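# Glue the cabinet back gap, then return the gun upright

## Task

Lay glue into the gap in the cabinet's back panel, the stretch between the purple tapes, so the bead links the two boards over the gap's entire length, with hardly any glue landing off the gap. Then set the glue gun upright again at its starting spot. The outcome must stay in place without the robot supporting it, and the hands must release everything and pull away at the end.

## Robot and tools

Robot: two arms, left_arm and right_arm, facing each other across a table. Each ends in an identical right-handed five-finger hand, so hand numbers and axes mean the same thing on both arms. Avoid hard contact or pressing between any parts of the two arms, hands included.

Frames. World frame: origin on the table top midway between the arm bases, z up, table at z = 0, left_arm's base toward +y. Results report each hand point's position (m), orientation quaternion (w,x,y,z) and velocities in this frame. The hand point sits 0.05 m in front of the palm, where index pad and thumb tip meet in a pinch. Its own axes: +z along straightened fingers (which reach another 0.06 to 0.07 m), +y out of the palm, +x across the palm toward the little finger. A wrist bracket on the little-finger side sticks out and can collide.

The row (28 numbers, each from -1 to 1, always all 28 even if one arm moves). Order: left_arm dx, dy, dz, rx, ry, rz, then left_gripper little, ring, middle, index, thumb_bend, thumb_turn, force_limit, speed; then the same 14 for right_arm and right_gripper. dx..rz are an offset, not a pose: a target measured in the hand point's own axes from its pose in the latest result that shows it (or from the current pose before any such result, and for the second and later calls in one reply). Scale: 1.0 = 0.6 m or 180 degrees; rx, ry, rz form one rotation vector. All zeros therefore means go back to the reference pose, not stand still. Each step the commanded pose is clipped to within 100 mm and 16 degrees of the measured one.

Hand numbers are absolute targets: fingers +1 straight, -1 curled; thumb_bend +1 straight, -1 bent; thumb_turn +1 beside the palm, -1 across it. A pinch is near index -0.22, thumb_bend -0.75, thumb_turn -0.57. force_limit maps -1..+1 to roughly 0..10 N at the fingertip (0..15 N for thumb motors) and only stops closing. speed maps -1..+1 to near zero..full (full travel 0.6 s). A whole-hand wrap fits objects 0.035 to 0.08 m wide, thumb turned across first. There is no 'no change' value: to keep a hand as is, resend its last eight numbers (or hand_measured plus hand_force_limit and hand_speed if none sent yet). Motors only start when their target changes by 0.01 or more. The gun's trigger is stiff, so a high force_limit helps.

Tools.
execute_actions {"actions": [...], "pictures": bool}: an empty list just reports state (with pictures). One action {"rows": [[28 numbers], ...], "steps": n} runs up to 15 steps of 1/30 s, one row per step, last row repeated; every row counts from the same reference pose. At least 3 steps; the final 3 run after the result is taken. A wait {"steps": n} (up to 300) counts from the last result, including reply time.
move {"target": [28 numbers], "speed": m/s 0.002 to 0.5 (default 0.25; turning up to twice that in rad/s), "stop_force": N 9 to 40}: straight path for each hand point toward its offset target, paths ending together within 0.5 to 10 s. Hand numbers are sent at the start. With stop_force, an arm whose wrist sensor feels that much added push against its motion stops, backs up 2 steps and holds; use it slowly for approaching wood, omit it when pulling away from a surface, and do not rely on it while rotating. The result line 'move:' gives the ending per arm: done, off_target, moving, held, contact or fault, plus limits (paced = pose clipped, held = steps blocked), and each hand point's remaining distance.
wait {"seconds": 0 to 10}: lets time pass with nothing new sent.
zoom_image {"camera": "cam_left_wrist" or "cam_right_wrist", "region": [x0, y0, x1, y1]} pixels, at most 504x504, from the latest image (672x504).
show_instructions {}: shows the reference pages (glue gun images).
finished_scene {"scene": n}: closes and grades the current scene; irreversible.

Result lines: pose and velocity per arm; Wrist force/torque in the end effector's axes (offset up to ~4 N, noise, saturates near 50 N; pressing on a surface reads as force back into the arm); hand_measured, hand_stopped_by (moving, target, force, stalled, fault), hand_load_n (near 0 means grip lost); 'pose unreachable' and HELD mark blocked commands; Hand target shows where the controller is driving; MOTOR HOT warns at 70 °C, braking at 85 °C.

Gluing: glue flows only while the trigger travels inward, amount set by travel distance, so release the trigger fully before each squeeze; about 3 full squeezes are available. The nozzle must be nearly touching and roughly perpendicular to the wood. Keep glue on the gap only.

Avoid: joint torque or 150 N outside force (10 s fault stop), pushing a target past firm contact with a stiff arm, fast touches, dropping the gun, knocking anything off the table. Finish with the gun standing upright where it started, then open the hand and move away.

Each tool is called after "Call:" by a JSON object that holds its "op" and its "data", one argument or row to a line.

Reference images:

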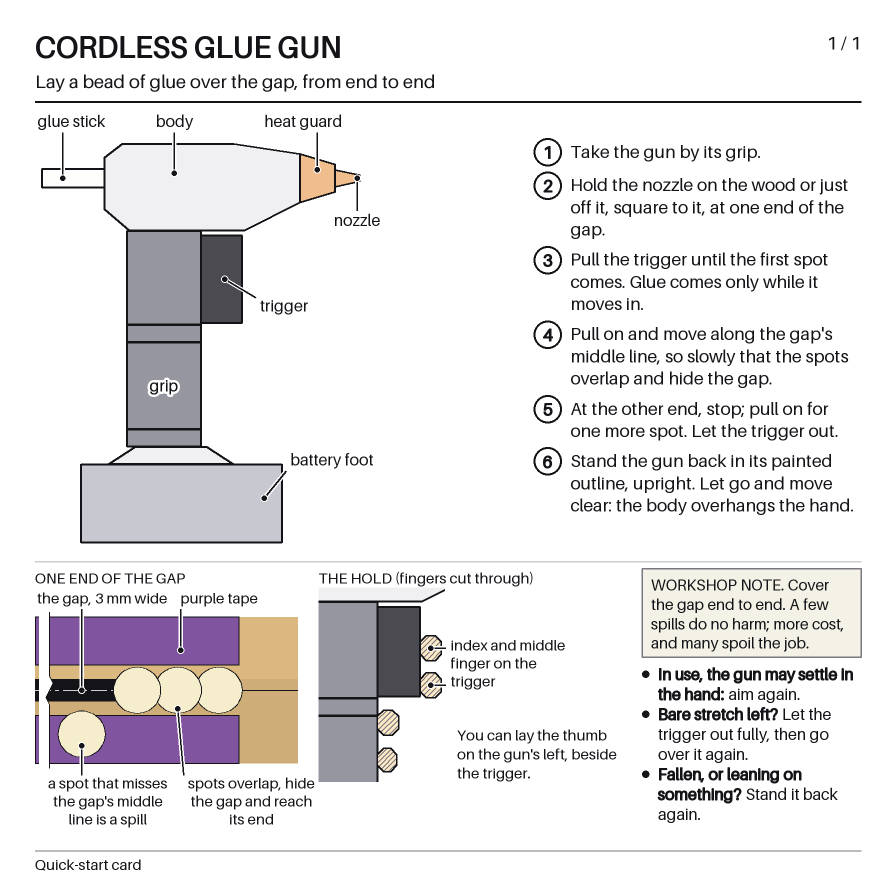

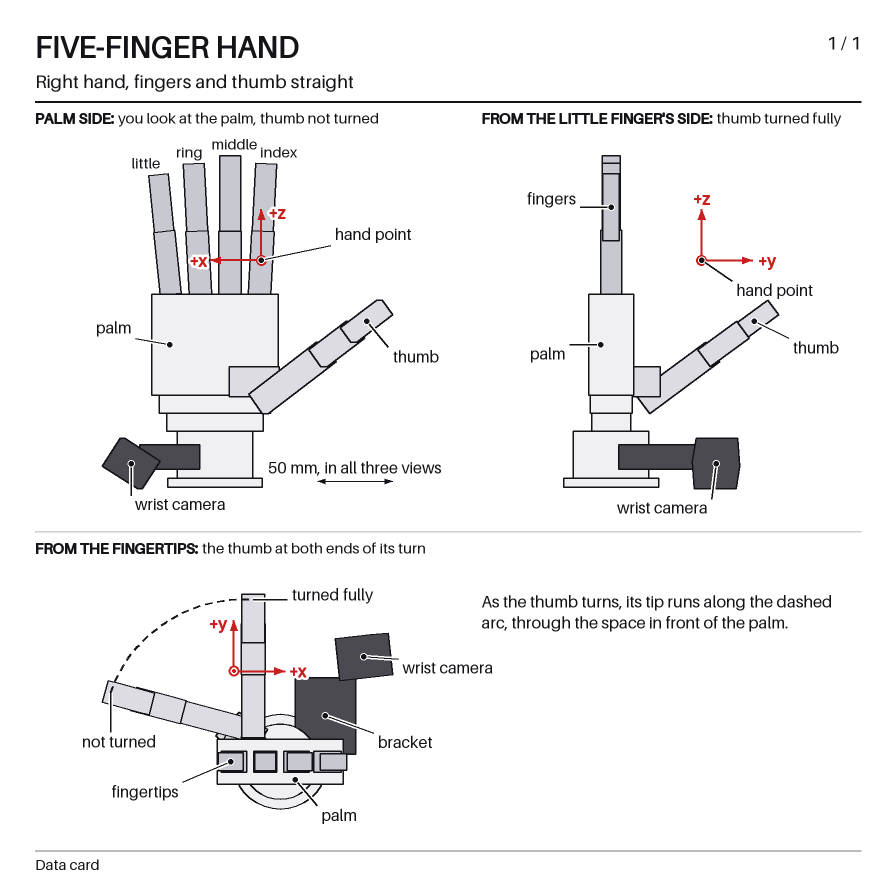

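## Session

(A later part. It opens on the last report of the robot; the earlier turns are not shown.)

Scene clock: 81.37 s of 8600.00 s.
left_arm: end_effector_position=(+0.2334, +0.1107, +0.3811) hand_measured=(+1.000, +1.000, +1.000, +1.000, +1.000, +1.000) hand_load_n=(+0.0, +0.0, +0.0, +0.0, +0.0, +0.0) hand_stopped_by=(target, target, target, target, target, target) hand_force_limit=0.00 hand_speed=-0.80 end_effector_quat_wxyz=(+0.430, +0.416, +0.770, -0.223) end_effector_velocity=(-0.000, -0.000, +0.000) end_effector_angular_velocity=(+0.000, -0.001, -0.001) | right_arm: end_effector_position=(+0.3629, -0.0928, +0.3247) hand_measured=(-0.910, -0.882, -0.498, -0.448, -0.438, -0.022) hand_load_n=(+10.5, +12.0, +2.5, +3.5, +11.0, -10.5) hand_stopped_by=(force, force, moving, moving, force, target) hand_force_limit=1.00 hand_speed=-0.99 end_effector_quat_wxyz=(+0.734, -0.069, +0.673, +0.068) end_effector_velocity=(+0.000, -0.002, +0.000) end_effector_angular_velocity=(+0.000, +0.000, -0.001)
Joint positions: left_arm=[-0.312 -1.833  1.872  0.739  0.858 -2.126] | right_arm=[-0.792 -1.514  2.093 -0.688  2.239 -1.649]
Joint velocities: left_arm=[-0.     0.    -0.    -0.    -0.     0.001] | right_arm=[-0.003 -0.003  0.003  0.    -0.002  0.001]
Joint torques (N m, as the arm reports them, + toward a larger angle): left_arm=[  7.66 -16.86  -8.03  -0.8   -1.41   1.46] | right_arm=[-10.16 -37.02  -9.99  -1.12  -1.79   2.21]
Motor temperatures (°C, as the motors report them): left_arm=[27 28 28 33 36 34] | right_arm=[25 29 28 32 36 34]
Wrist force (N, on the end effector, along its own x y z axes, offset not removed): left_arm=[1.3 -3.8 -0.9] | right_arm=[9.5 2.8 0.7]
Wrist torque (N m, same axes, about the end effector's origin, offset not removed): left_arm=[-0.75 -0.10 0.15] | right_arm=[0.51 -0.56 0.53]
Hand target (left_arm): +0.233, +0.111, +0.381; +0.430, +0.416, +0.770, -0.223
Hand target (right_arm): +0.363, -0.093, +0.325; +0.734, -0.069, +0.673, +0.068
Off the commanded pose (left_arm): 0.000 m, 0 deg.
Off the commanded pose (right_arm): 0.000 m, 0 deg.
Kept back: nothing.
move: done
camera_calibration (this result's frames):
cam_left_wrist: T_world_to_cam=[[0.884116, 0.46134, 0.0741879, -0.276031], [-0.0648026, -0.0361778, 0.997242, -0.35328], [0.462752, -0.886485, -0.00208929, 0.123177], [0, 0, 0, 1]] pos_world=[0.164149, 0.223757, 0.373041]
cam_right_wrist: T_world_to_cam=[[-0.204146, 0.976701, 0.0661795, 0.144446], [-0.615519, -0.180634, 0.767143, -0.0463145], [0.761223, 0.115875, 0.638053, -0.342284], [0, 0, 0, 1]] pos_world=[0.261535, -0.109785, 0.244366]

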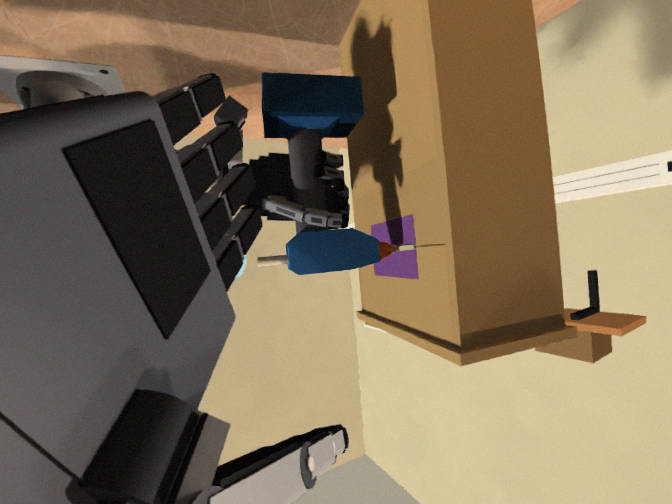

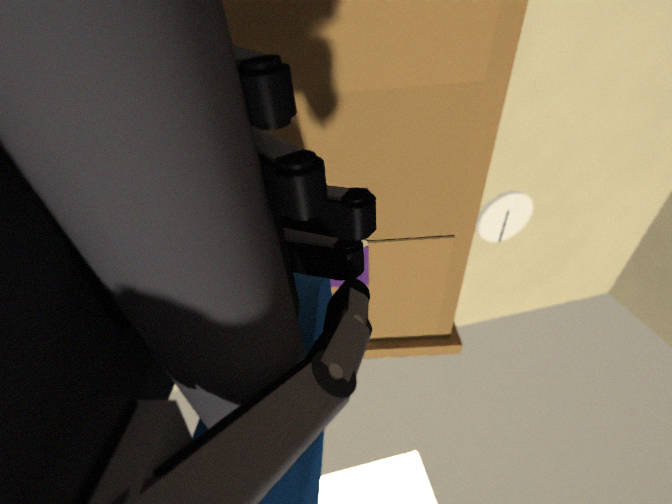

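Call:
{"op": "move", "data": {
  "target": [0,0,0,0,0,0,1,1,1,1,1,1,0,-0.8, -0.0003,-0.05,0,0,0,0,-1,-1,-0.6,-0.55,-1,-0.02,1,-0.988],
  "speed": 0.006
}}

Call:
{"op": "zoom_image", "data": {
  "camera": "cam_left_wrist",
  "region": [365, 228, 421, 270]
}}

Scene clock: 86.80 s of 8600.00 s.
left_arm: end_effector_position=(+0.2334, +0.1107, +0.3811) hand_measured=(+1.000, +1.000, +1.000, +1.000, +1.000, +1.000) hand_load_n=(+0.0, +0.0, +0.0, +0.0, +0.0, +0.0) hand_stopped_by=(target, target, target, target, target, target) hand_force_limit=0.00 hand_speed=-0.80 end_effector_quat_wxyz=(+0.430, +0.416, +0.770, -0.223) end_effector_velocity=(-0.000, -0.000, +0.000) end_effector_angular_velocity=(-0.001, +0.001, -0.001) | right_arm: end_effector_position=(+0.3686, -0.1220, +0.3252) hand_measured=(-0.910, -0.880, -0.600, -0.550, -0.438, -0.022) hand_load_n=(+11.0, +12.0, +3.0, +3.0, +10.5, -10.0) hand_stopped_by=(force, force, moving, moving, force, target) hand_force_limit=1.00 hand_speed=-0.99 end_effector_quat_wxyz=(+0.734, -0.069, +0.673, +0.068) end_effector_velocity=(+0.001, -0.002, +0.000) end_effector_angular_velocity=(+0.000, -0.000, -0.002)
Joint positions: left_arm=[-0.312 -1.833  1.872  0.739  0.858 -2.126] | right_arm=[-0.86  -1.576  2.155 -0.683  2.171 -1.64 ]
Joint velocities: left_arm=[-0.001 -0.    -0.    -0.     0.    -0.001] | right_arm=[-0.005 -0.003  0.003 -0.    -0.003  0.   ]
Joint torques (N m, as the arm reports them, + toward a larger angle): left_arm=[  6.1  -17.47  -7.34  -0.81  -1.47   1.45] | right_arm=[-10.94 -32.46  -9.66  -1.3   -1.82   2.27]
Motor temperatures (°C, as the motors report them): left_arm=[27 28 28 33 36 34] | right_arm=[25 29 28 32 36 34]
Wrist force (N, on the end effector, along its own x y z axes, offset not removed): left_arm=[2.9 -1.4 -0.7] | right_arm=[8.6 1.0 0.5]
Wrist torque (N m, same axes, about the end effector's origin, offset not removed): left_arm=[-0.19 -0.44 0.17] | right_arm=[0.21 -0.41 0.43]
Hand target (left_arm): +0.233, +0.111, +0.381; +0.430, +0.416, +0.770, -0.223
Hand target (right_arm): +0.369, -0.122, +0.325; +0.734, -0.069, +0.673, +0.068
Off the commanded pose (left_arm): 0.000 m, 0 deg.
Off the commanded pose (right_arm): 0.000 m, 0 deg.
Kept back: nothing.
move: done
camera_calibration (this result's frames):
cam_left_wrist: T_world_to_cam=[[0.884116, 0.46134, 0.0741878, -0.27603], [-0.0648025, -0.0361777, 0.997242, -0.35328], [0.462752, -0.886485, -0.00208934, 0.123177], [0, 0, 0, 1]] pos_world=[0.164149, 0.223757, 0.373041]
cam_right_wrist: T_world_to_cam=[[-0.204135, 0.976712, 0.0660523, 0.174192], [-0.61561, -0.18054, 0.767092, -0.0484008], [0.761153, 0.115928, 0.638128, -0.343594], [0, 0, 0, 1]] pos_world=[0.26729, -0.139041, 0.244879]

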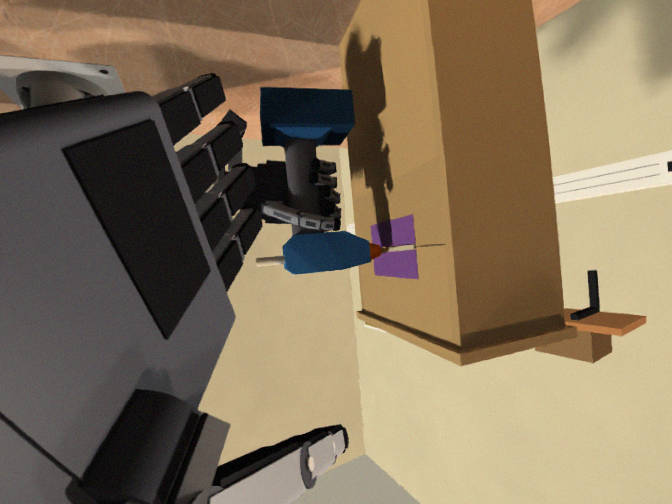

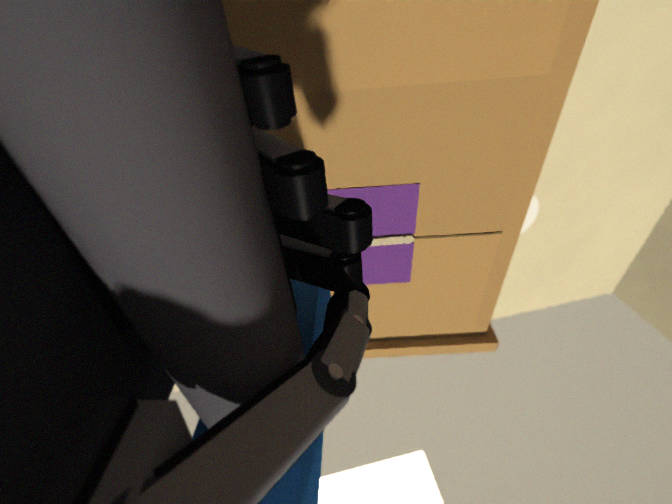

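Region (365, 228, 421, 270) of cam_left_wrist's 672x504 image, scaled by 9.000, with more detail than that image has; it fills the top 378 rows of this view, and the rest is white.

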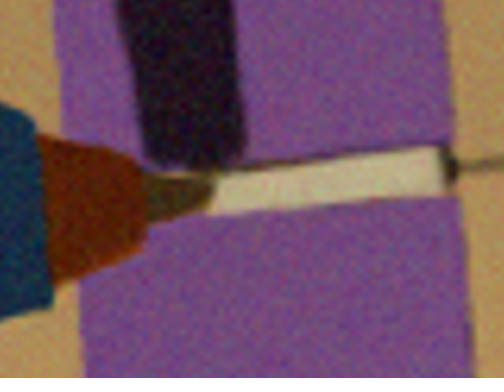

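Call:
{"op": "zoom_image", "data": {
  "camera": "cam_right_wrist",
  "region": [360, 215, 430, 265]
}}

Region (360, 215, 430, 265) of cam_right_wrist's 672x504 image, scaled by 7.200, with more detail than that image has; it fills the top 360 rows of this view, and the rest is white.

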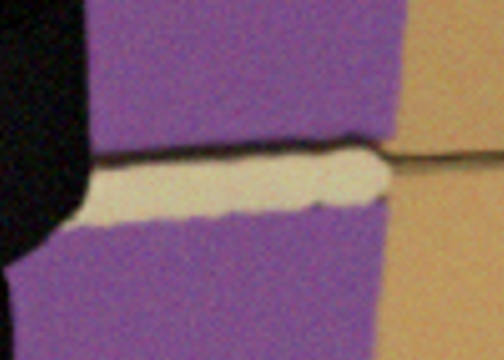

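Call:
{"op": "move", "data": {
  "target": [0,0,0,0,0,0,1,1,1,1,1,1,0,-0.8, 0.0003,-0.0467,0,0,0,0,-1,-1,-0.685,-0.635,-1,-0.02,1,-0.988],
  "speed": 0.0066
}}

Call:
{"op": "zoom_image", "data": {
  "camera": "cam_left_wrist",
  "region": [355, 228, 411, 270]
}}

Call:
{"op": "zoom_image", "data": {
  "camera": "cam_right_wrist",
  "region": [350, 200, 470, 280]
}}

Scene clock: 91.50 s of 8600.00 s.
left_arm: end_effector_position=(+0.2334, +0.1107, +0.3811) hand_measured=(+1.000, +1.000, +1.000, +1.000, +1.000, +1.000) hand_load_n=(+0.0, +0.0, +0.0, +0.0, +0.0, +0.0) hand_stopped_by=(target, target, target, target, target, target) hand_force_limit=0.00 hand_speed=-0.80 end_effector_quat_wxyz=(+0.430, +0.416, +0.770, -0.223) end_effector_velocity=(-0.000, -0.000, -0.000) end_effector_angular_velocity=(+0.000, +0.000, -0.000) | right_arm: end_effector_position=(+0.3740, -0.1493, +0.3254) hand_measured=(-0.910, -0.880, -0.684, -0.634, -0.438, -0.022) hand_load_n=(+10.0, +11.5, +3.5, +4.0, +10.0, -10.5) hand_stopped_by=(force, force, target, moving, force, target) hand_force_limit=1.00 hand_speed=-0.99 end_effector_quat_wxyz=(+0.734, -0.069, +0.672, +0.068) end_effector_velocity=(+0.000, -0.001, +0.000) end_effector_angular_velocity=(-0.000, -0.001, +0.001)
Joint positions: left_arm=[-0.312 -1.833  1.872  0.739  0.858 -2.126] | right_arm=[-0.933 -1.634  2.21  -0.676  2.099 -1.632]
Joint velocities: left_arm=[-0.     0.     0.     0.     0.    -0.001] | right_arm=[-0.005 -0.004  0.003  0.    -0.006  0.   ]
Joint torques (N m, as the arm reports them, + toward a larger angle): left_arm=[  6.16 -16.56  -8.08  -0.73  -1.6    1.47] | right_arm=[-10.9  -30.35 -10.05  -1.35  -1.83   2.16]
Motor temperatures (°C, as the motors report them): left_arm=[27 28 28 33 36 34] | right_arm=[25 29 28 32 36 34]
Wrist force (N, on the end effector, along its own x y z axes, offset not removed): left_arm=[5.2 -5.7 0.4] | right_arm=[9.7 0.2 0.0]
Wrist torque (N m, same axes, about the end effector's origin, offset not removed): left_arm=[-0.98 -0.70 0.06] | right_arm=[0.15 -0.58 0.40]
Hand target (left_arm): +0.233, +0.111, +0.381; +0.430, +0.416, +0.770, -0.223
Hand target (right_arm): +0.374, -0.150, +0.325; +0.734, -0.069, +0.672, +0.068
Off the commanded pose (left_arm): 0.000 m, 0 deg.
Off the commanded pose (right_arm): 0.000 m, 0 deg.
Kept back: nothing.
move: done
camera_calibration (this result's frames):
cam_left_wrist: T_world_to_cam=[[0.884116, 0.46134, 0.0741877, -0.27603], [-0.0648024, -0.0361776, 0.997242, -0.35328], [0.462752, -0.886485, -0.00208929, 0.123177], [0, 0, 0, 1]] pos_world=[0.164149, 0.223757, 0.373041]
cam_right_wrist: T_world_to_cam=[[-0.204119, 0.976725, 0.0659116, 0.201976], [-0.615701, -0.180433, 0.767044, -0.0500551], [0.761083, 0.115986, 0.6382, -0.344613], [0, 0, 0, 1]] pos_world=[0.272687, -0.166337, 0.245014]

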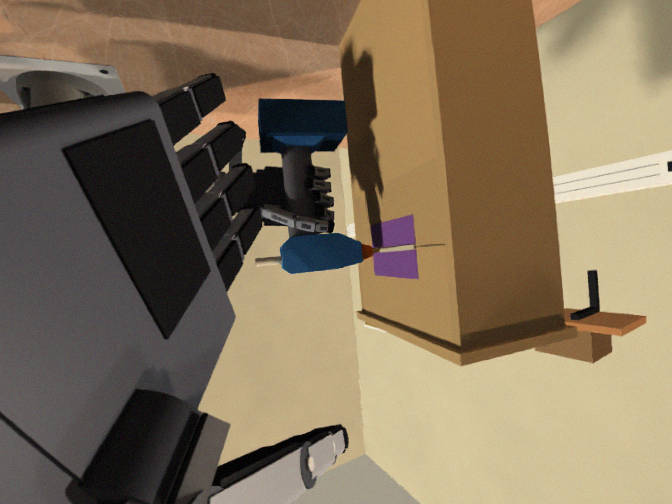

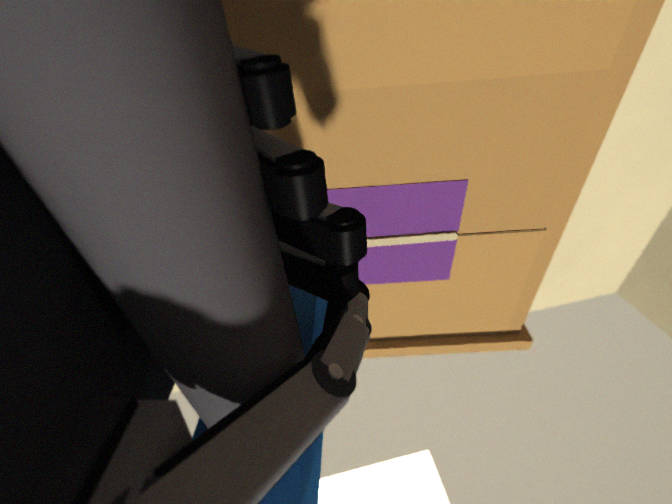

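Region (355, 228, 411, 270) of cam_left_wrist's 672x504 image, scaled by 9.000, with more detail than that image has; it fills the top 378 rows of this view, and the rest is white.

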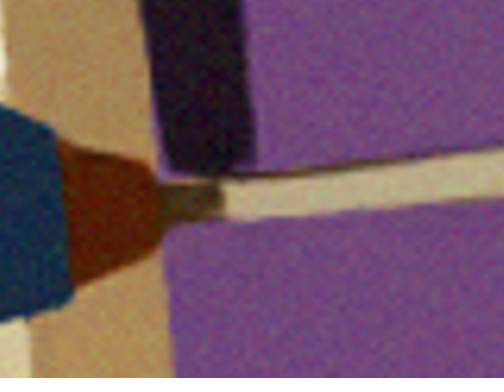

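Region (350, 200, 470, 280) of cam_right_wrist's 672x504 image, scaled by 4.200, with more detail than that image has.

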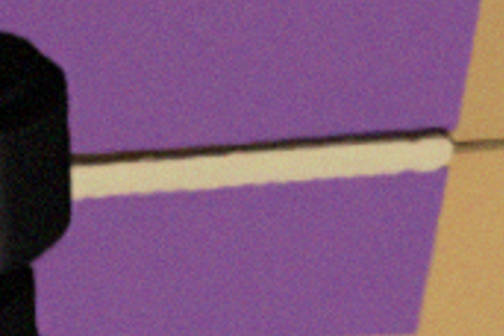

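Call:
{"op": "move", "data": {
  "target": [0,0,0,0,0,0,1,1,1,1,1,1,0,-0.8, 0.0009,-0.0333,0,0,0,0,-1,-1,-0.748,-0.698,-1,-0.02,1,-0.988],
  "speed": 0.0064
}}

Call:
{"op": "zoom_image", "data": {
  "camera": "cam_left_wrist",
  "region": [355, 234, 395, 264]
}}

Call:
{"op": "zoom_image", "data": {
  "camera": "cam_right_wrist",
  "region": [350, 200, 470, 280]
}}

Scene clock: 95.03 s of 8600.00 s.
left_arm: end_effector_position=(+0.2334, +0.1107, +0.3811) hand_measured=(+1.000, +1.000, +1.000, +1.000, +1.000, +1.000) hand_load_n=(+0.0, +0.0, +0.0, +0.0, +0.0, +0.0) hand_stopped_by=(target, target, target, target, target, target) hand_force_limit=0.00 hand_speed=-0.80 end_effector_quat_wxyz=(+0.430, +0.416, +0.770, -0.223) end_effector_velocity=(-0.000, -0.000, +0.000) end_effector_angular_velocity=(-0.000, -0.000, -0.000) | right_arm: end_effector_position=(+0.3779, -0.1687, +0.3251) hand_measured=(-0.910, -0.880, -0.746, -0.696, -0.438, -0.022) hand_load_n=(+10.0, +12.0, +5.0, +5.0, +9.5, -10.5) hand_stopped_by=(force, force, moving, moving, force, target) hand_force_limit=1.00 hand_speed=-0.99 end_effector_quat_wxyz=(+0.734, -0.070, +0.672, +0.068) end_effector_velocity=(+0.001, -0.003, -0.000) end_effector_angular_velocity=(-0.000, +0.001, -0.003)
Joint positions: left_arm=[-0.312 -1.833  1.872  0.739  0.858 -2.126] | right_arm=[-0.99  -1.676  2.248 -0.669  2.042 -1.625]
Joint velocities: left_arm=[ 0.    -0.    -0.001  0.     0.     0.001] | right_arm=[-0.006 -0.004  0.004  0.001 -0.003  0.001]
Joint torques (N m, as the arm reports them, + toward a larger angle): left_arm=[  6.47 -17.01  -7.34  -0.9   -1.49   1.56] | right_arm=[-11.24 -28.64 -10.89  -1.44  -2.01   2.16]
Motor temperatures (°C, as the motors report them): left_arm=[27 28 28 33 36 34] | right_arm=[25 29 28 32 36 34]
Wrist force (N, on the end effector, along its own x y z axes, offset not removed): left_arm=[3.1 -3.3 -0.9] | right_arm=[9.8 0.0 -0.9]
Wrist torque (N m, same axes, about the end effector's origin, offset not removed): left_arm=[-0.54 -0.53 0.17] | right_arm=[0.06 -0.62 0.41]
Hand target (left_arm): +0.233, +0.111, +0.381; +0.430, +0.416, +0.770, -0.223
Hand target (right_arm): +0.378, -0.169, +0.325; +0.734, -0.070, +0.672, +0.068
Off the commanded pose (left_arm): 0.000 m, 0 deg.
Off the commanded pose (right_arm): 0.000 m, 0 deg.
Kept back: nothing.
move: done
camera_calibration (this result's frames):
cam_left_wrist: T_world_to_cam=[[0.884116, 0.46134, 0.074188, -0.276031], [-0.0648027, -0.0361779, 0.997242, -0.35328], [0.462752, -0.886485, -0.00208934, 0.123177], [0, 0, 0, 1]] pos_world=[0.164149, 0.223758, 0.373041]
cam_right_wrist: T_world_to_cam=[[-0.204098, 0.976737, 0.0657972, 0.221767], [-0.61577, -0.18034, 0.76701, -0.050891], [0.761033, 0.11603, 0.638252, -0.345101], [0, 0, 0, 1]] pos_world=[0.276559, -0.185744, 0.244704]

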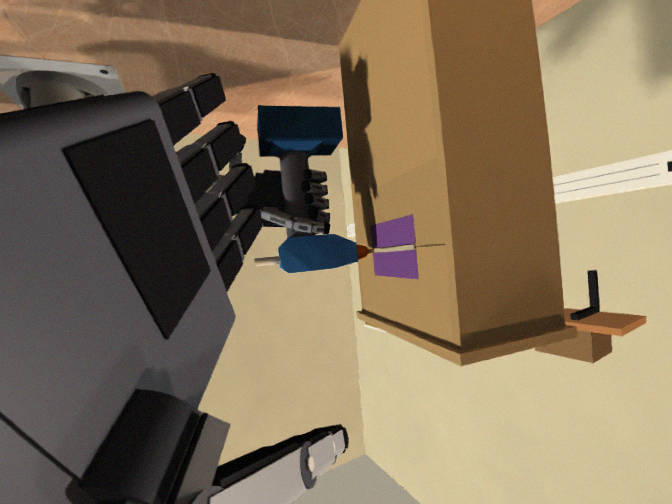

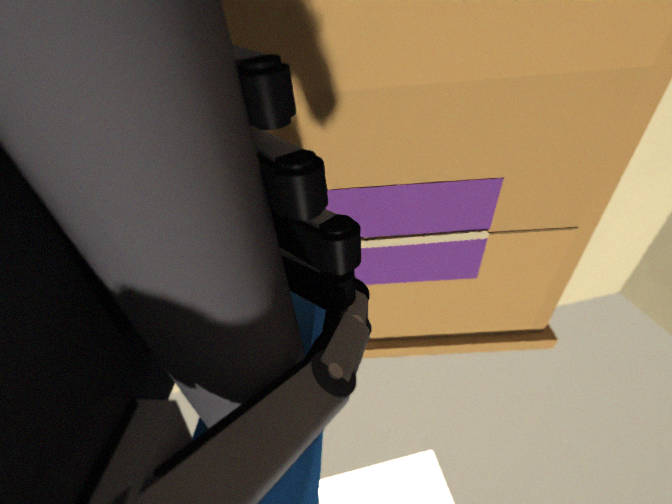

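Region (355, 234, 395, 264) of cam_left_wrist's 672x504 image, scaled by 12.600, with more detail than that image has; it fills the top 378 rows of this view, and the rest is white.

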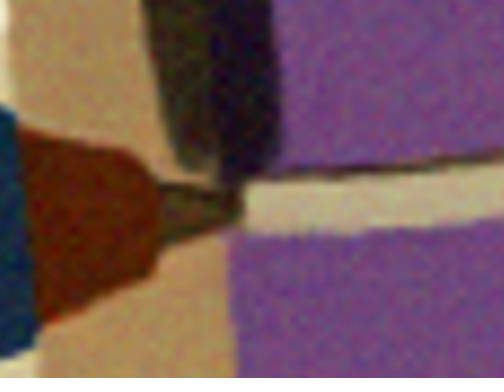

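Region (350, 200, 470, 280) of cam_right_wrist's 672x504 image, scaled by 4.200, with more detail than that image has.

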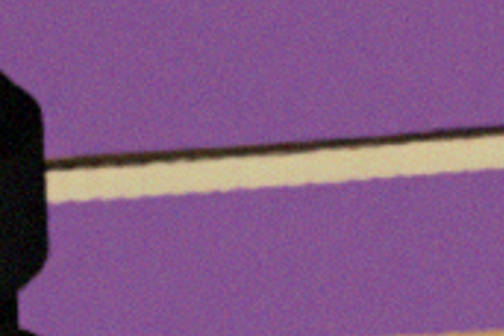

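Call:
{"op": "move", "data": {
  "target": [0,0,0,0,0,0,1,1,1,1,1,1,0,-0.8, 0.001,-0.0083,0,0,0,0,-1,-1,-0.78,-0.73,-1,-0.02,1,-0.988],
  "speed": 0.005
}}

Call:
{"op": "move", "data": {
  "target": [0,0,0,0,0,0,1,1,1,1,1,1,0,-0.8, 0,-0.02,-0.03,0,0,0,-1,-1,-0.78,-0.73,-1,-0.02,1,-0.988],
  "speed": 0.03
}}

Call:
{"op": "zoom_image", "data": {
  "camera": "cam_left_wrist",
  "region": [355, 234, 395, 264]
}}

Scene clock: 96.47 s of 8600.00 s.
left_arm: end_effector_position=(+0.2334, +0.1107, +0.3811) hand_measured=(+1.000, +1.000, +1.000, +1.000, +1.000, +1.000) hand_load_n=(+0.0, +0.0, +0.0, +0.0, +0.0, +0.0) hand_stopped_by=(target, target, target, target, target, target) hand_force_limit=0.00 hand_speed=-0.80 end_effector_quat_wxyz=(+0.430, +0.416, +0.770, -0.223) end_effector_velocity=(+0.001, +0.000, +0.000) end_effector_angular_velocity=(+0.000, -0.001, +0.001) | right_arm: end_effector_position=(+0.3789, -0.1735, +0.3245) hand_measured=(-0.910, -0.880, -0.768, -0.718, -0.438, -0.022) hand_load_n=(+9.0, +11.0, +5.0, +5.5, +9.5, -10.5) hand_stopped_by=(force, force, moving, moving, force, target) hand_force_limit=1.00 hand_speed=-0.99 end_effector_quat_wxyz=(+0.734, -0.070, +0.672, +0.068) end_effector_velocity=(+0.001, -0.002, +0.000) end_effector_angular_velocity=(+0.001, -0.001, -0.002)
Joint positions: left_arm=[-0.312 -1.833  1.872  0.739  0.858 -2.126] | right_arm=[-1.005 -1.685  2.258 -0.669  2.028 -1.624]
Joint velocities: left_arm=[ 0.001  0.    -0.     0.    -0.     0.001] | right_arm=[-0.005 -0.003  0.002 -0.001 -0.003  0.   ]
Joint torques (N m, as the arm reports them, + toward a larger angle): left_arm=[  6.54 -16.34  -8.35  -0.56  -1.46   1.45] | right_arm=[-10.26 -29.33 -11.99  -1.37  -1.75   2.24]
Motor temperatures (°C, as the motors report them): left_arm=[27 28 28 33 36 34] | right_arm=[25 29 28 32 36 34]
Wrist force (N, on the end effector, along its own x y z axes, offset not removed): left_arm=[3.6 -1.8 -0.6] | right_arm=[10.2 1.7 1.0]
Wrist torque (N m, same axes, about the end effector's origin, offset not removed): left_arm=[-0.28 -0.40 -0.01] | right_arm=[0.35 -0.72 0.49]
Hand target (left_arm): +0.233, +0.111, +0.381; +0.430, +0.416, +0.770, -0.223
Hand target (right_arm): +0.379, -0.174, +0.325; +0.734, -0.070, +0.672, +0.068
Off the commanded pose (left_arm): 0.000 m, 0 deg.
Off the commanded pose (right_arm): 0.000 m, 0 deg.
Kept back: nothing.
move: done
camera_calibration (this result's frames):
cam_left_wrist: T_world_to_cam=[[0.884116, 0.46134, 0.0741876, -0.27603], [-0.0648023, -0.0361776, 0.997242, -0.35328], [0.462752, -0.886485, -0.00208929, 0.123177], [0, 0, 0, 1]] pos_world=[0.164149, 0.223757, 0.373041]
cam_right_wrist: T_world_to_cam=[[-0.204081, 0.976742, 0.0657689, 0.226624], [-0.615788, -0.180309, 0.767003, -0.0507238], [0.761023, 0.116031, 0.638264, -0.344966], [0, 0, 0, 1]] pos_world=[0.277541, -0.190472, 0.24418]

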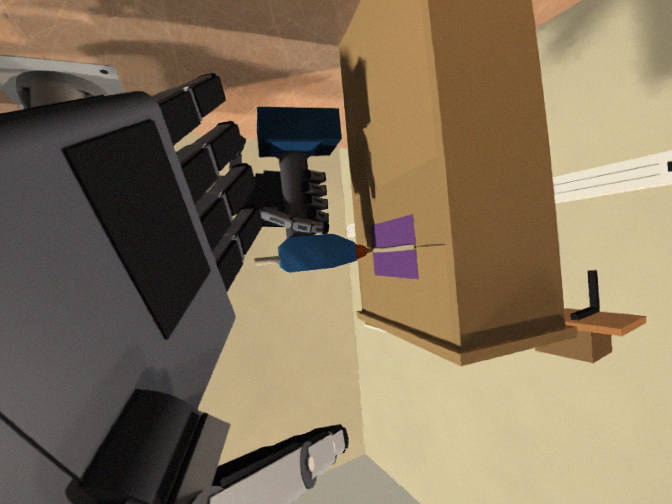

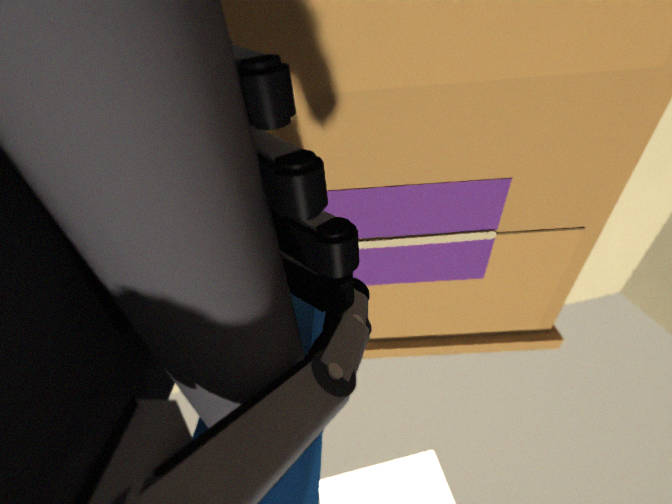

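Scene clock: 97.53 s of 8600.00 s.
left_arm: end_effector_position=(+0.2334, +0.1107, +0.3811) hand_measured=(+1.000, +1.000, +1.000, +1.000, +1.000, +1.000) hand_load_n=(+0.0, +0.0, +0.0, +0.0, +0.0, +0.0) hand_stopped_by=(target, target, target, target, target, target) hand_force_limit=0.00 hand_speed=-0.80 end_effector_quat_wxyz=(+0.430, +0.416, +0.770, -0.223) end_effector_velocity=(+0.000, +0.000, -0.000) end_effector_angular_velocity=(-0.000, +0.001, +0.001) | right_arm: end_effector_position=(+0.3638, -0.1885, +0.3232) hand_measured=(-0.910, -0.880, -0.778, -0.728, -0.438, -0.022) hand_load_n=(+9.0, +11.0, +5.5, +5.5, +9.5, -10.5) hand_stopped_by=(force, force, target, target, force, target) hand_force_limit=1.00 hand_speed=-0.99 end_effector_quat_wxyz=(+0.734, -0.070, +0.672, +0.068) end_effector_velocity=(-0.002, -0.002, -0.000) end_effector_angular_velocity=(-0.000, +0.001, -0.000)
Joint positions: left_arm=[-0.312 -1.833  1.872  0.739  0.858 -2.126] | right_arm=[-1.015 -1.742  2.308 -0.662  2.018 -1.623]
Joint velocities: left_arm=[ 0.    -0.     0.     0.    -0.    -0.001] | right_arm=[-0.002 -0.008  0.007  0.002 -0.002  0.001]
Joint torques (N m, as the arm reports them, + toward a larger angle): left_arm=[  6.52 -16.66  -7.85  -0.69  -1.43   1.56] | right_arm=[-12.04 -25.29 -10.49  -1.14  -1.96   2.1 ]
Motor temperatures (°C, as the motors report them): left_arm=[27 28 28 33 36 34] | right_arm=[25 29 28 32 36 34]
Wrist force (N, on the end effector, along its own x y z axes, offset not removed): left_arm=[2.0 -1.7 0.1] | right_arm=[9.3 0.9 0.6]
Wrist torque (N m, same axes, about the end effector's origin, offset not removed): left_arm=[-0.26 -0.31 0.05] | right_arm=[0.13 -0.48 0.39]
Hand target (left_arm): +0.233, +0.111, +0.381; +0.430, +0.416, +0.770, -0.223
Hand target (right_arm): +0.364, -0.189, +0.323; +0.734, -0.070, +0.672, +0.068
Off the commanded pose (left_arm): 0.000 m, 0 deg.
Off the commanded pose (right_arm): 0.000 m, 0 deg.
Kept back: nothing.
move: done
camera_calibration (this result's frames):
cam_left_wrist: T_world_to_cam=[[0.884116, 0.46134, 0.0741879, -0.276031], [-0.0648026, -0.0361777, 0.997242, -0.35328], [0.462752, -0.886485, -0.00208924, 0.123177], [0, 0, 0, 1]] pos_world=[0.164149, 0.223757, 0.373041]
cam_right_wrist: T_world_to_cam=[[-0.204058, 0.976748, 0.0657543, 0.2383], [-0.615805, -0.180285, 0.766995, -0.0616243], [0.761016, 0.11602, 0.638275, -0.330906], [0, 0, 0, 1]] pos_world=[0.262503, -0.205477, 0.242805]

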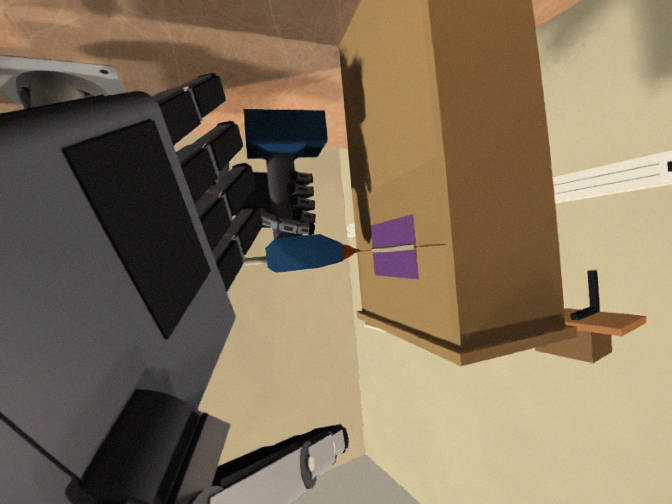

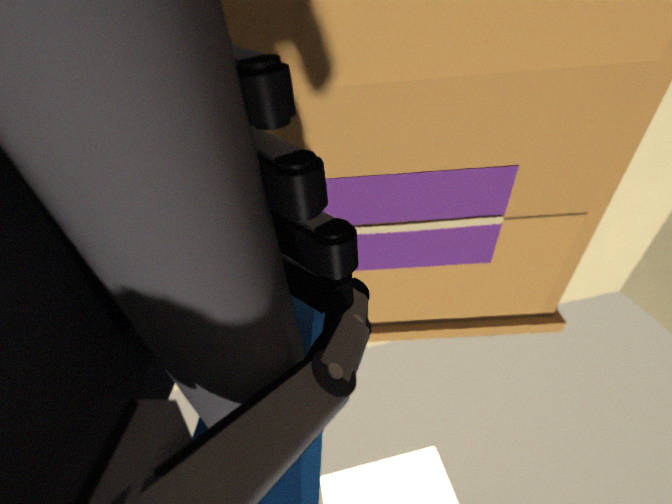

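Region (355, 234, 395, 264) of cam_left_wrist's 672x504 image, scaled by 12.600, with more detail than that image has; it fills the top 378 rows of this view, and the rest is white.

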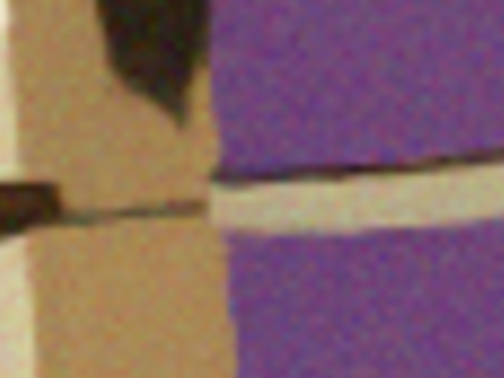

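Call:
{"op": "move", "data": {
  "target": [0,0,0,0,0,0,1,1,1,1,1,1,0,-0.8, 0,-0.07,0,0,0,0,-1,-1,-0.78,-0.73,-1,-0.02,1,-0.988],
  "speed": 0.06
}}

Call:
{"op": "zoom_image", "data": {
  "camera": "cam_right_wrist",
  "region": [350, 180, 590, 270]
}}

Scene clock: 98.93 s of 8600.00 s.
left_arm: end_effector_position=(+0.2334, +0.1107, +0.3811) hand_measured=(+1.000, +1.000, +1.000, +1.000, +1.000, +1.000) hand_load_n=(+0.0, +0.0, +0.0, +0.0, +0.0, +0.0) hand_stopped_by=(target, target, target, target, target, target) hand_force_limit=0.00 hand_speed=-0.80 end_effector_quat_wxyz=(+0.430, +0.416, +0.770, -0.223) end_effector_velocity=(+0.000, +0.000, +0.000) end_effector_angular_velocity=(-0.000, +0.000, +0.000) | right_arm: end_effector_position=(+0.3719, -0.2294, +0.3236) hand_measured=(-0.910, -0.880, -0.778, -0.728, -0.438, -0.022) hand_load_n=(+9.0, +11.0, +5.5, +5.5, +9.5, -10.5) hand_stopped_by=(force, force, target, target, force, target) hand_force_limit=1.00 hand_speed=-0.99 end_effector_quat_wxyz=(+0.734, -0.070, +0.672, +0.068) end_effector_velocity=(+0.000, -0.002, +0.000) end_effector_angular_velocity=(-0.000, -0.001, +0.003)
Joint positions: left_arm=[-0.312 -1.833  1.872  0.739  0.858 -2.126] | right_arm=[-1.17  -1.842  2.379 -0.627  1.863 -1.608]
Joint velocities: left_arm=[-0. -0. -0.  0. -0. -0.] | right_arm=[-0.012 -0.007  0.004  0.003 -0.015  0.001]
Joint torques (N m, as the arm reports them, + toward a larger angle): left_arm=[  6.39 -16.56  -7.86  -0.69  -1.37   1.49] | right_arm=[-10.74 -24.01 -12.06  -1.61  -1.79   2.42]
Motor temperatures (°C, as the motors report them): left_arm=[27 28 28 33 36 34] | right_arm=[25 29 28 32 36 34]
Wrist force (N, on the end effector, along its own x y z axes, offset not removed): left_arm=[3.5 -1.2 0.0] | right_arm=[9.5 2.5 1.0]
Wrist torque (N m, same axes, about the end effector's origin, offset not removed): left_arm=[-0.15 -0.56 0.16] | right_arm=[0.35 -0.61 0.40]
Hand target (left_arm): +0.233, +0.111, +0.381; +0.430, +0.416, +0.770, -0.223
Hand target (right_arm): +0.372, -0.230, +0.324; +0.734, -0.070, +0.672, +0.068
Off the commanded pose (left_arm): 0.000 m, 0 deg.
Off the commanded pose (right_arm): 0.000 m, 0 deg.
Kept back: nothing.
move: done
camera_calibration (this result's frames):
cam_left_wrist: T_world_to_cam=[[0.884116, 0.46134, 0.0741879, -0.27603], [-0.0648025, -0.0361778, 0.997242, -0.35328], [0.462752, -0.886486, -0.00208942, 0.123177], [0, 0, 0, 1]] pos_world=[0.164149, 0.223757, 0.373041]
cam_right_wrist: T_world_to_cam=[[-0.203837, 0.976814, 0.0654561, 0.279922], [-0.615995, -0.179934, 0.766925, -0.0642451], [0.760921, 0.116007, 0.638389, -0.332576], [0, 0, 0, 1]] pos_world=[0.270548, -0.246411, 0.243262]

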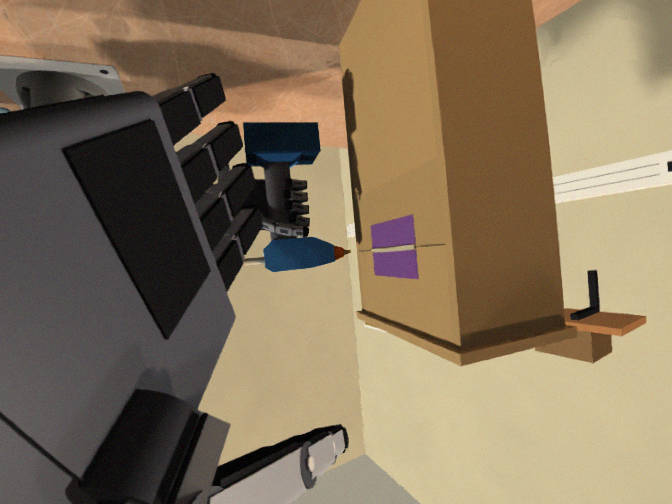

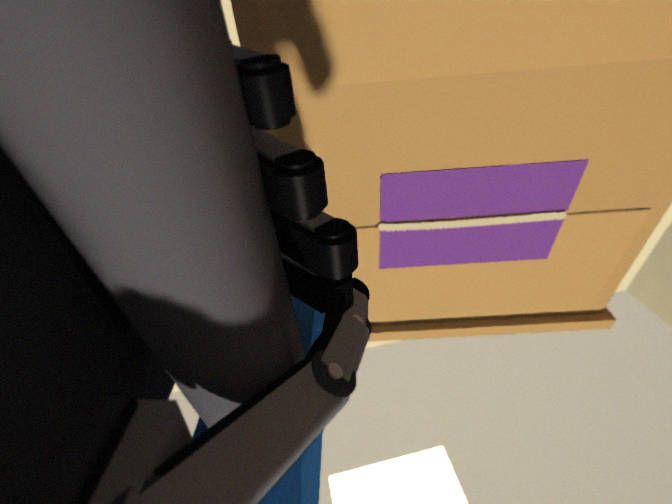

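Region (350, 180, 590, 270) of cam_right_wrist's 672x504 image, scaled by 2.100, with more detail than that image has; it fills the top 189 rows of this view, and the rest is white.

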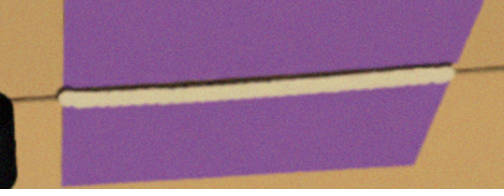

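Call:
{"op": "zoom_image", "data": {
  "camera": "cam_left_wrist",
  "region": [400, 236, 428, 257]
}}

Call:
{"op": "zoom_image", "data": {
  "camera": "cam_right_wrist",
  "region": [540, 198, 590, 232]
}}

Region (400, 236, 428, 257) of cam_left_wrist's 672x504 image, scaled by 18.000, with more detail than that image has; it fills the top 378 rows of this view, and the rest is white.

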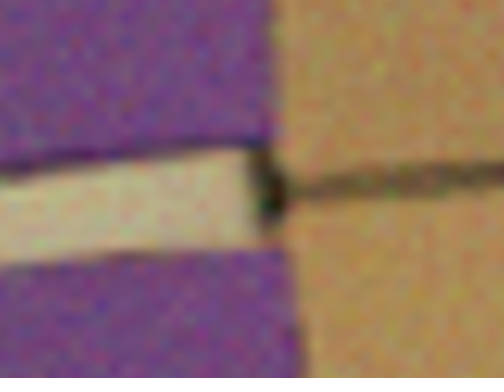

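Region (540, 198, 590, 232) of cam_right_wrist's 672x504 image, scaled by 10.080, with more detail than that image has; it fills the top 343 rows of this view, and the rest is white.

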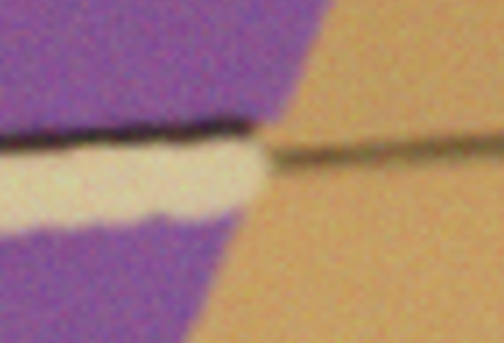

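Call:
{"op": "move", "data": {
  "target": [0,0,0,0,0,0,1,1,1,1,1,1,0,-0.8, -0.0026,0.2882,0.0214,0,0,0,-1,-1,-0.78,-0.73,-1,-0.02,1,-0.988],
  "speed": 0.1
}}

Call:
{"op": "zoom_image", "data": {
  "camera": "cam_left_wrist",
  "region": [390, 232, 430, 262]
}}

Scene clock: 101.53 s of 8600.00 s.
left_arm: end_effector_position=(+0.2334, +0.1107, +0.3811) hand_measured=(+1.000, +1.000, +1.000, +1.000, +1.000, +1.000) hand_load_n=(+0.0, +0.0, +0.0, +0.0, +0.0, +0.0) hand_stopped_by=(target, target, target, target, target, target) hand_force_limit=0.00 hand_speed=-0.80 end_effector_quat_wxyz=(+0.430, +0.416, +0.770, -0.223) end_effector_velocity=(+0.000, +0.000, +0.000) end_effector_angular_velocity=(-0.001, +0.001, +0.001) | right_arm: end_effector_position=(+0.3509, -0.0576, +0.3243) hand_measured=(-0.910, -0.880, -0.778, -0.728, -0.438, -0.022) hand_load_n=(+9.0, +11.0, +5.5, +6.0, +9.5, -10.5) hand_stopped_by=(force, force, target, target, force, target) hand_force_limit=1.00 hand_speed=-0.99 end_effector_quat_wxyz=(+0.734, -0.069, +0.673, +0.068) end_effector_velocity=(-0.001, +0.003, +0.000) end_effector_angular_velocity=(+0.000, +0.001, -0.001)
Joint positions: left_arm=[-0.312 -1.833  1.872  0.739  0.858 -2.126] | right_arm=[-0.709 -1.445  2.017 -0.69   2.321 -1.661]
Joint velocities: left_arm=[ 0.    -0.    -0.    -0.    -0.    -0.001] | right_arm=[ 0.006  0.007 -0.009  0.002  0.007 -0.   ]
Joint torques (N m, as the arm reports them, + toward a larger angle): left_arm=[  6.78 -15.98  -7.92  -0.75  -1.53   1.41] | right_arm=[  6.56 -21.06 -31.32  -1.04   2.2   -1.91]
Motor temperatures (°C, as the motors report them): left_arm=[27 28 28 33 36 34] | right_arm=[25 29 28 32 36 34]
Wrist force (N, on the end effector, along its own x y z axes, offset not removed): left_arm=[3.3 -2.0 1.6] | right_arm=[8.9 1.4 2.3]
Wrist torque (N m, same axes, about the end effector's origin, offset not removed): left_arm=[-0.41 -0.58 0.08] | right_arm=[0.04 -0.59 0.43]
Hand target (left_arm): +0.233, +0.111, +0.381; +0.430, +0.416, +0.770, -0.223
Hand target (right_arm): +0.351, -0.057, +0.324; +0.734, -0.069, +0.673, +0.068
Off the commanded pose (left_arm): 0.000 m, 0 deg.
Off the commanded pose (right_arm): 0.000 m, 0 deg.
Kept back: nothing.
move: done
camera_calibration (this result's frames):
cam_left_wrist: T_world_to_cam=[[0.884116, 0.46134, 0.0741876, -0.27603], [-0.0648024, -0.0361777, 0.997242, -0.35328], [0.462752, -0.886485, -0.00208935, 0.123177], [0, 0, 0, 1]] pos_world=[0.164149, 0.223757, 0.373041]
cam_right_wrist: T_world_to_cam=[[-0.203928, 0.976733, 0.0663715, 0.107476], [-0.615471, -0.180633, 0.767182, -0.0470148], [0.761321, 0.1156, 0.637987, -0.337022], [0, 0, 0, 1]] pos_world=[0.249563, -0.0745084, 0.243951]

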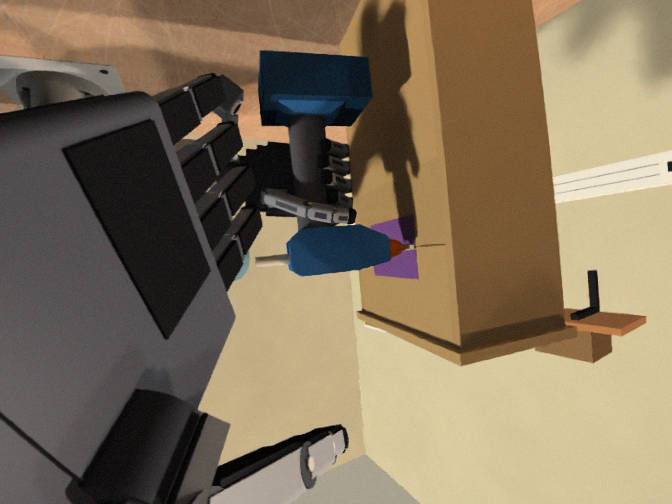

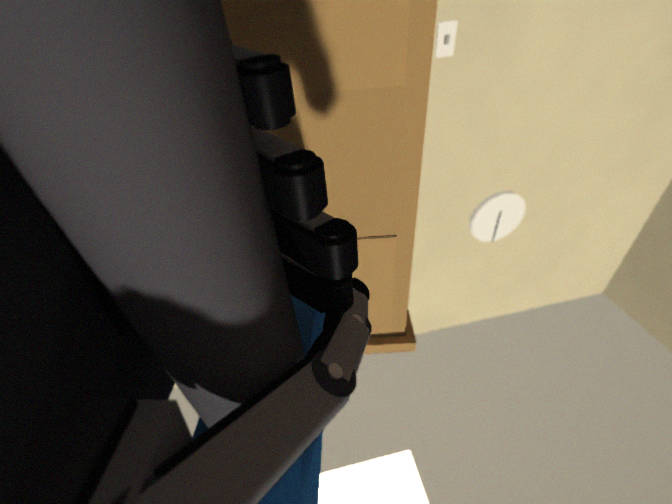

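Region (390, 232, 430, 262) of cam_left_wrist's 672x504 image, scaled by 12.600, with more detail than that image has; it fills the top 378 rows of this view, and the rest is white.

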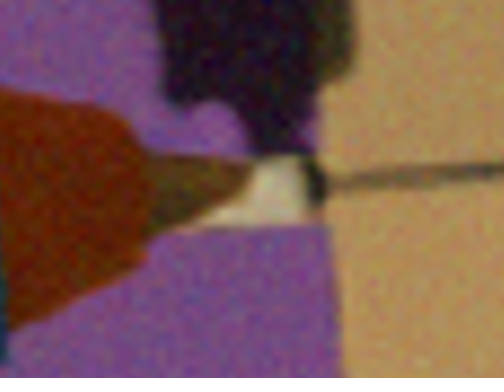

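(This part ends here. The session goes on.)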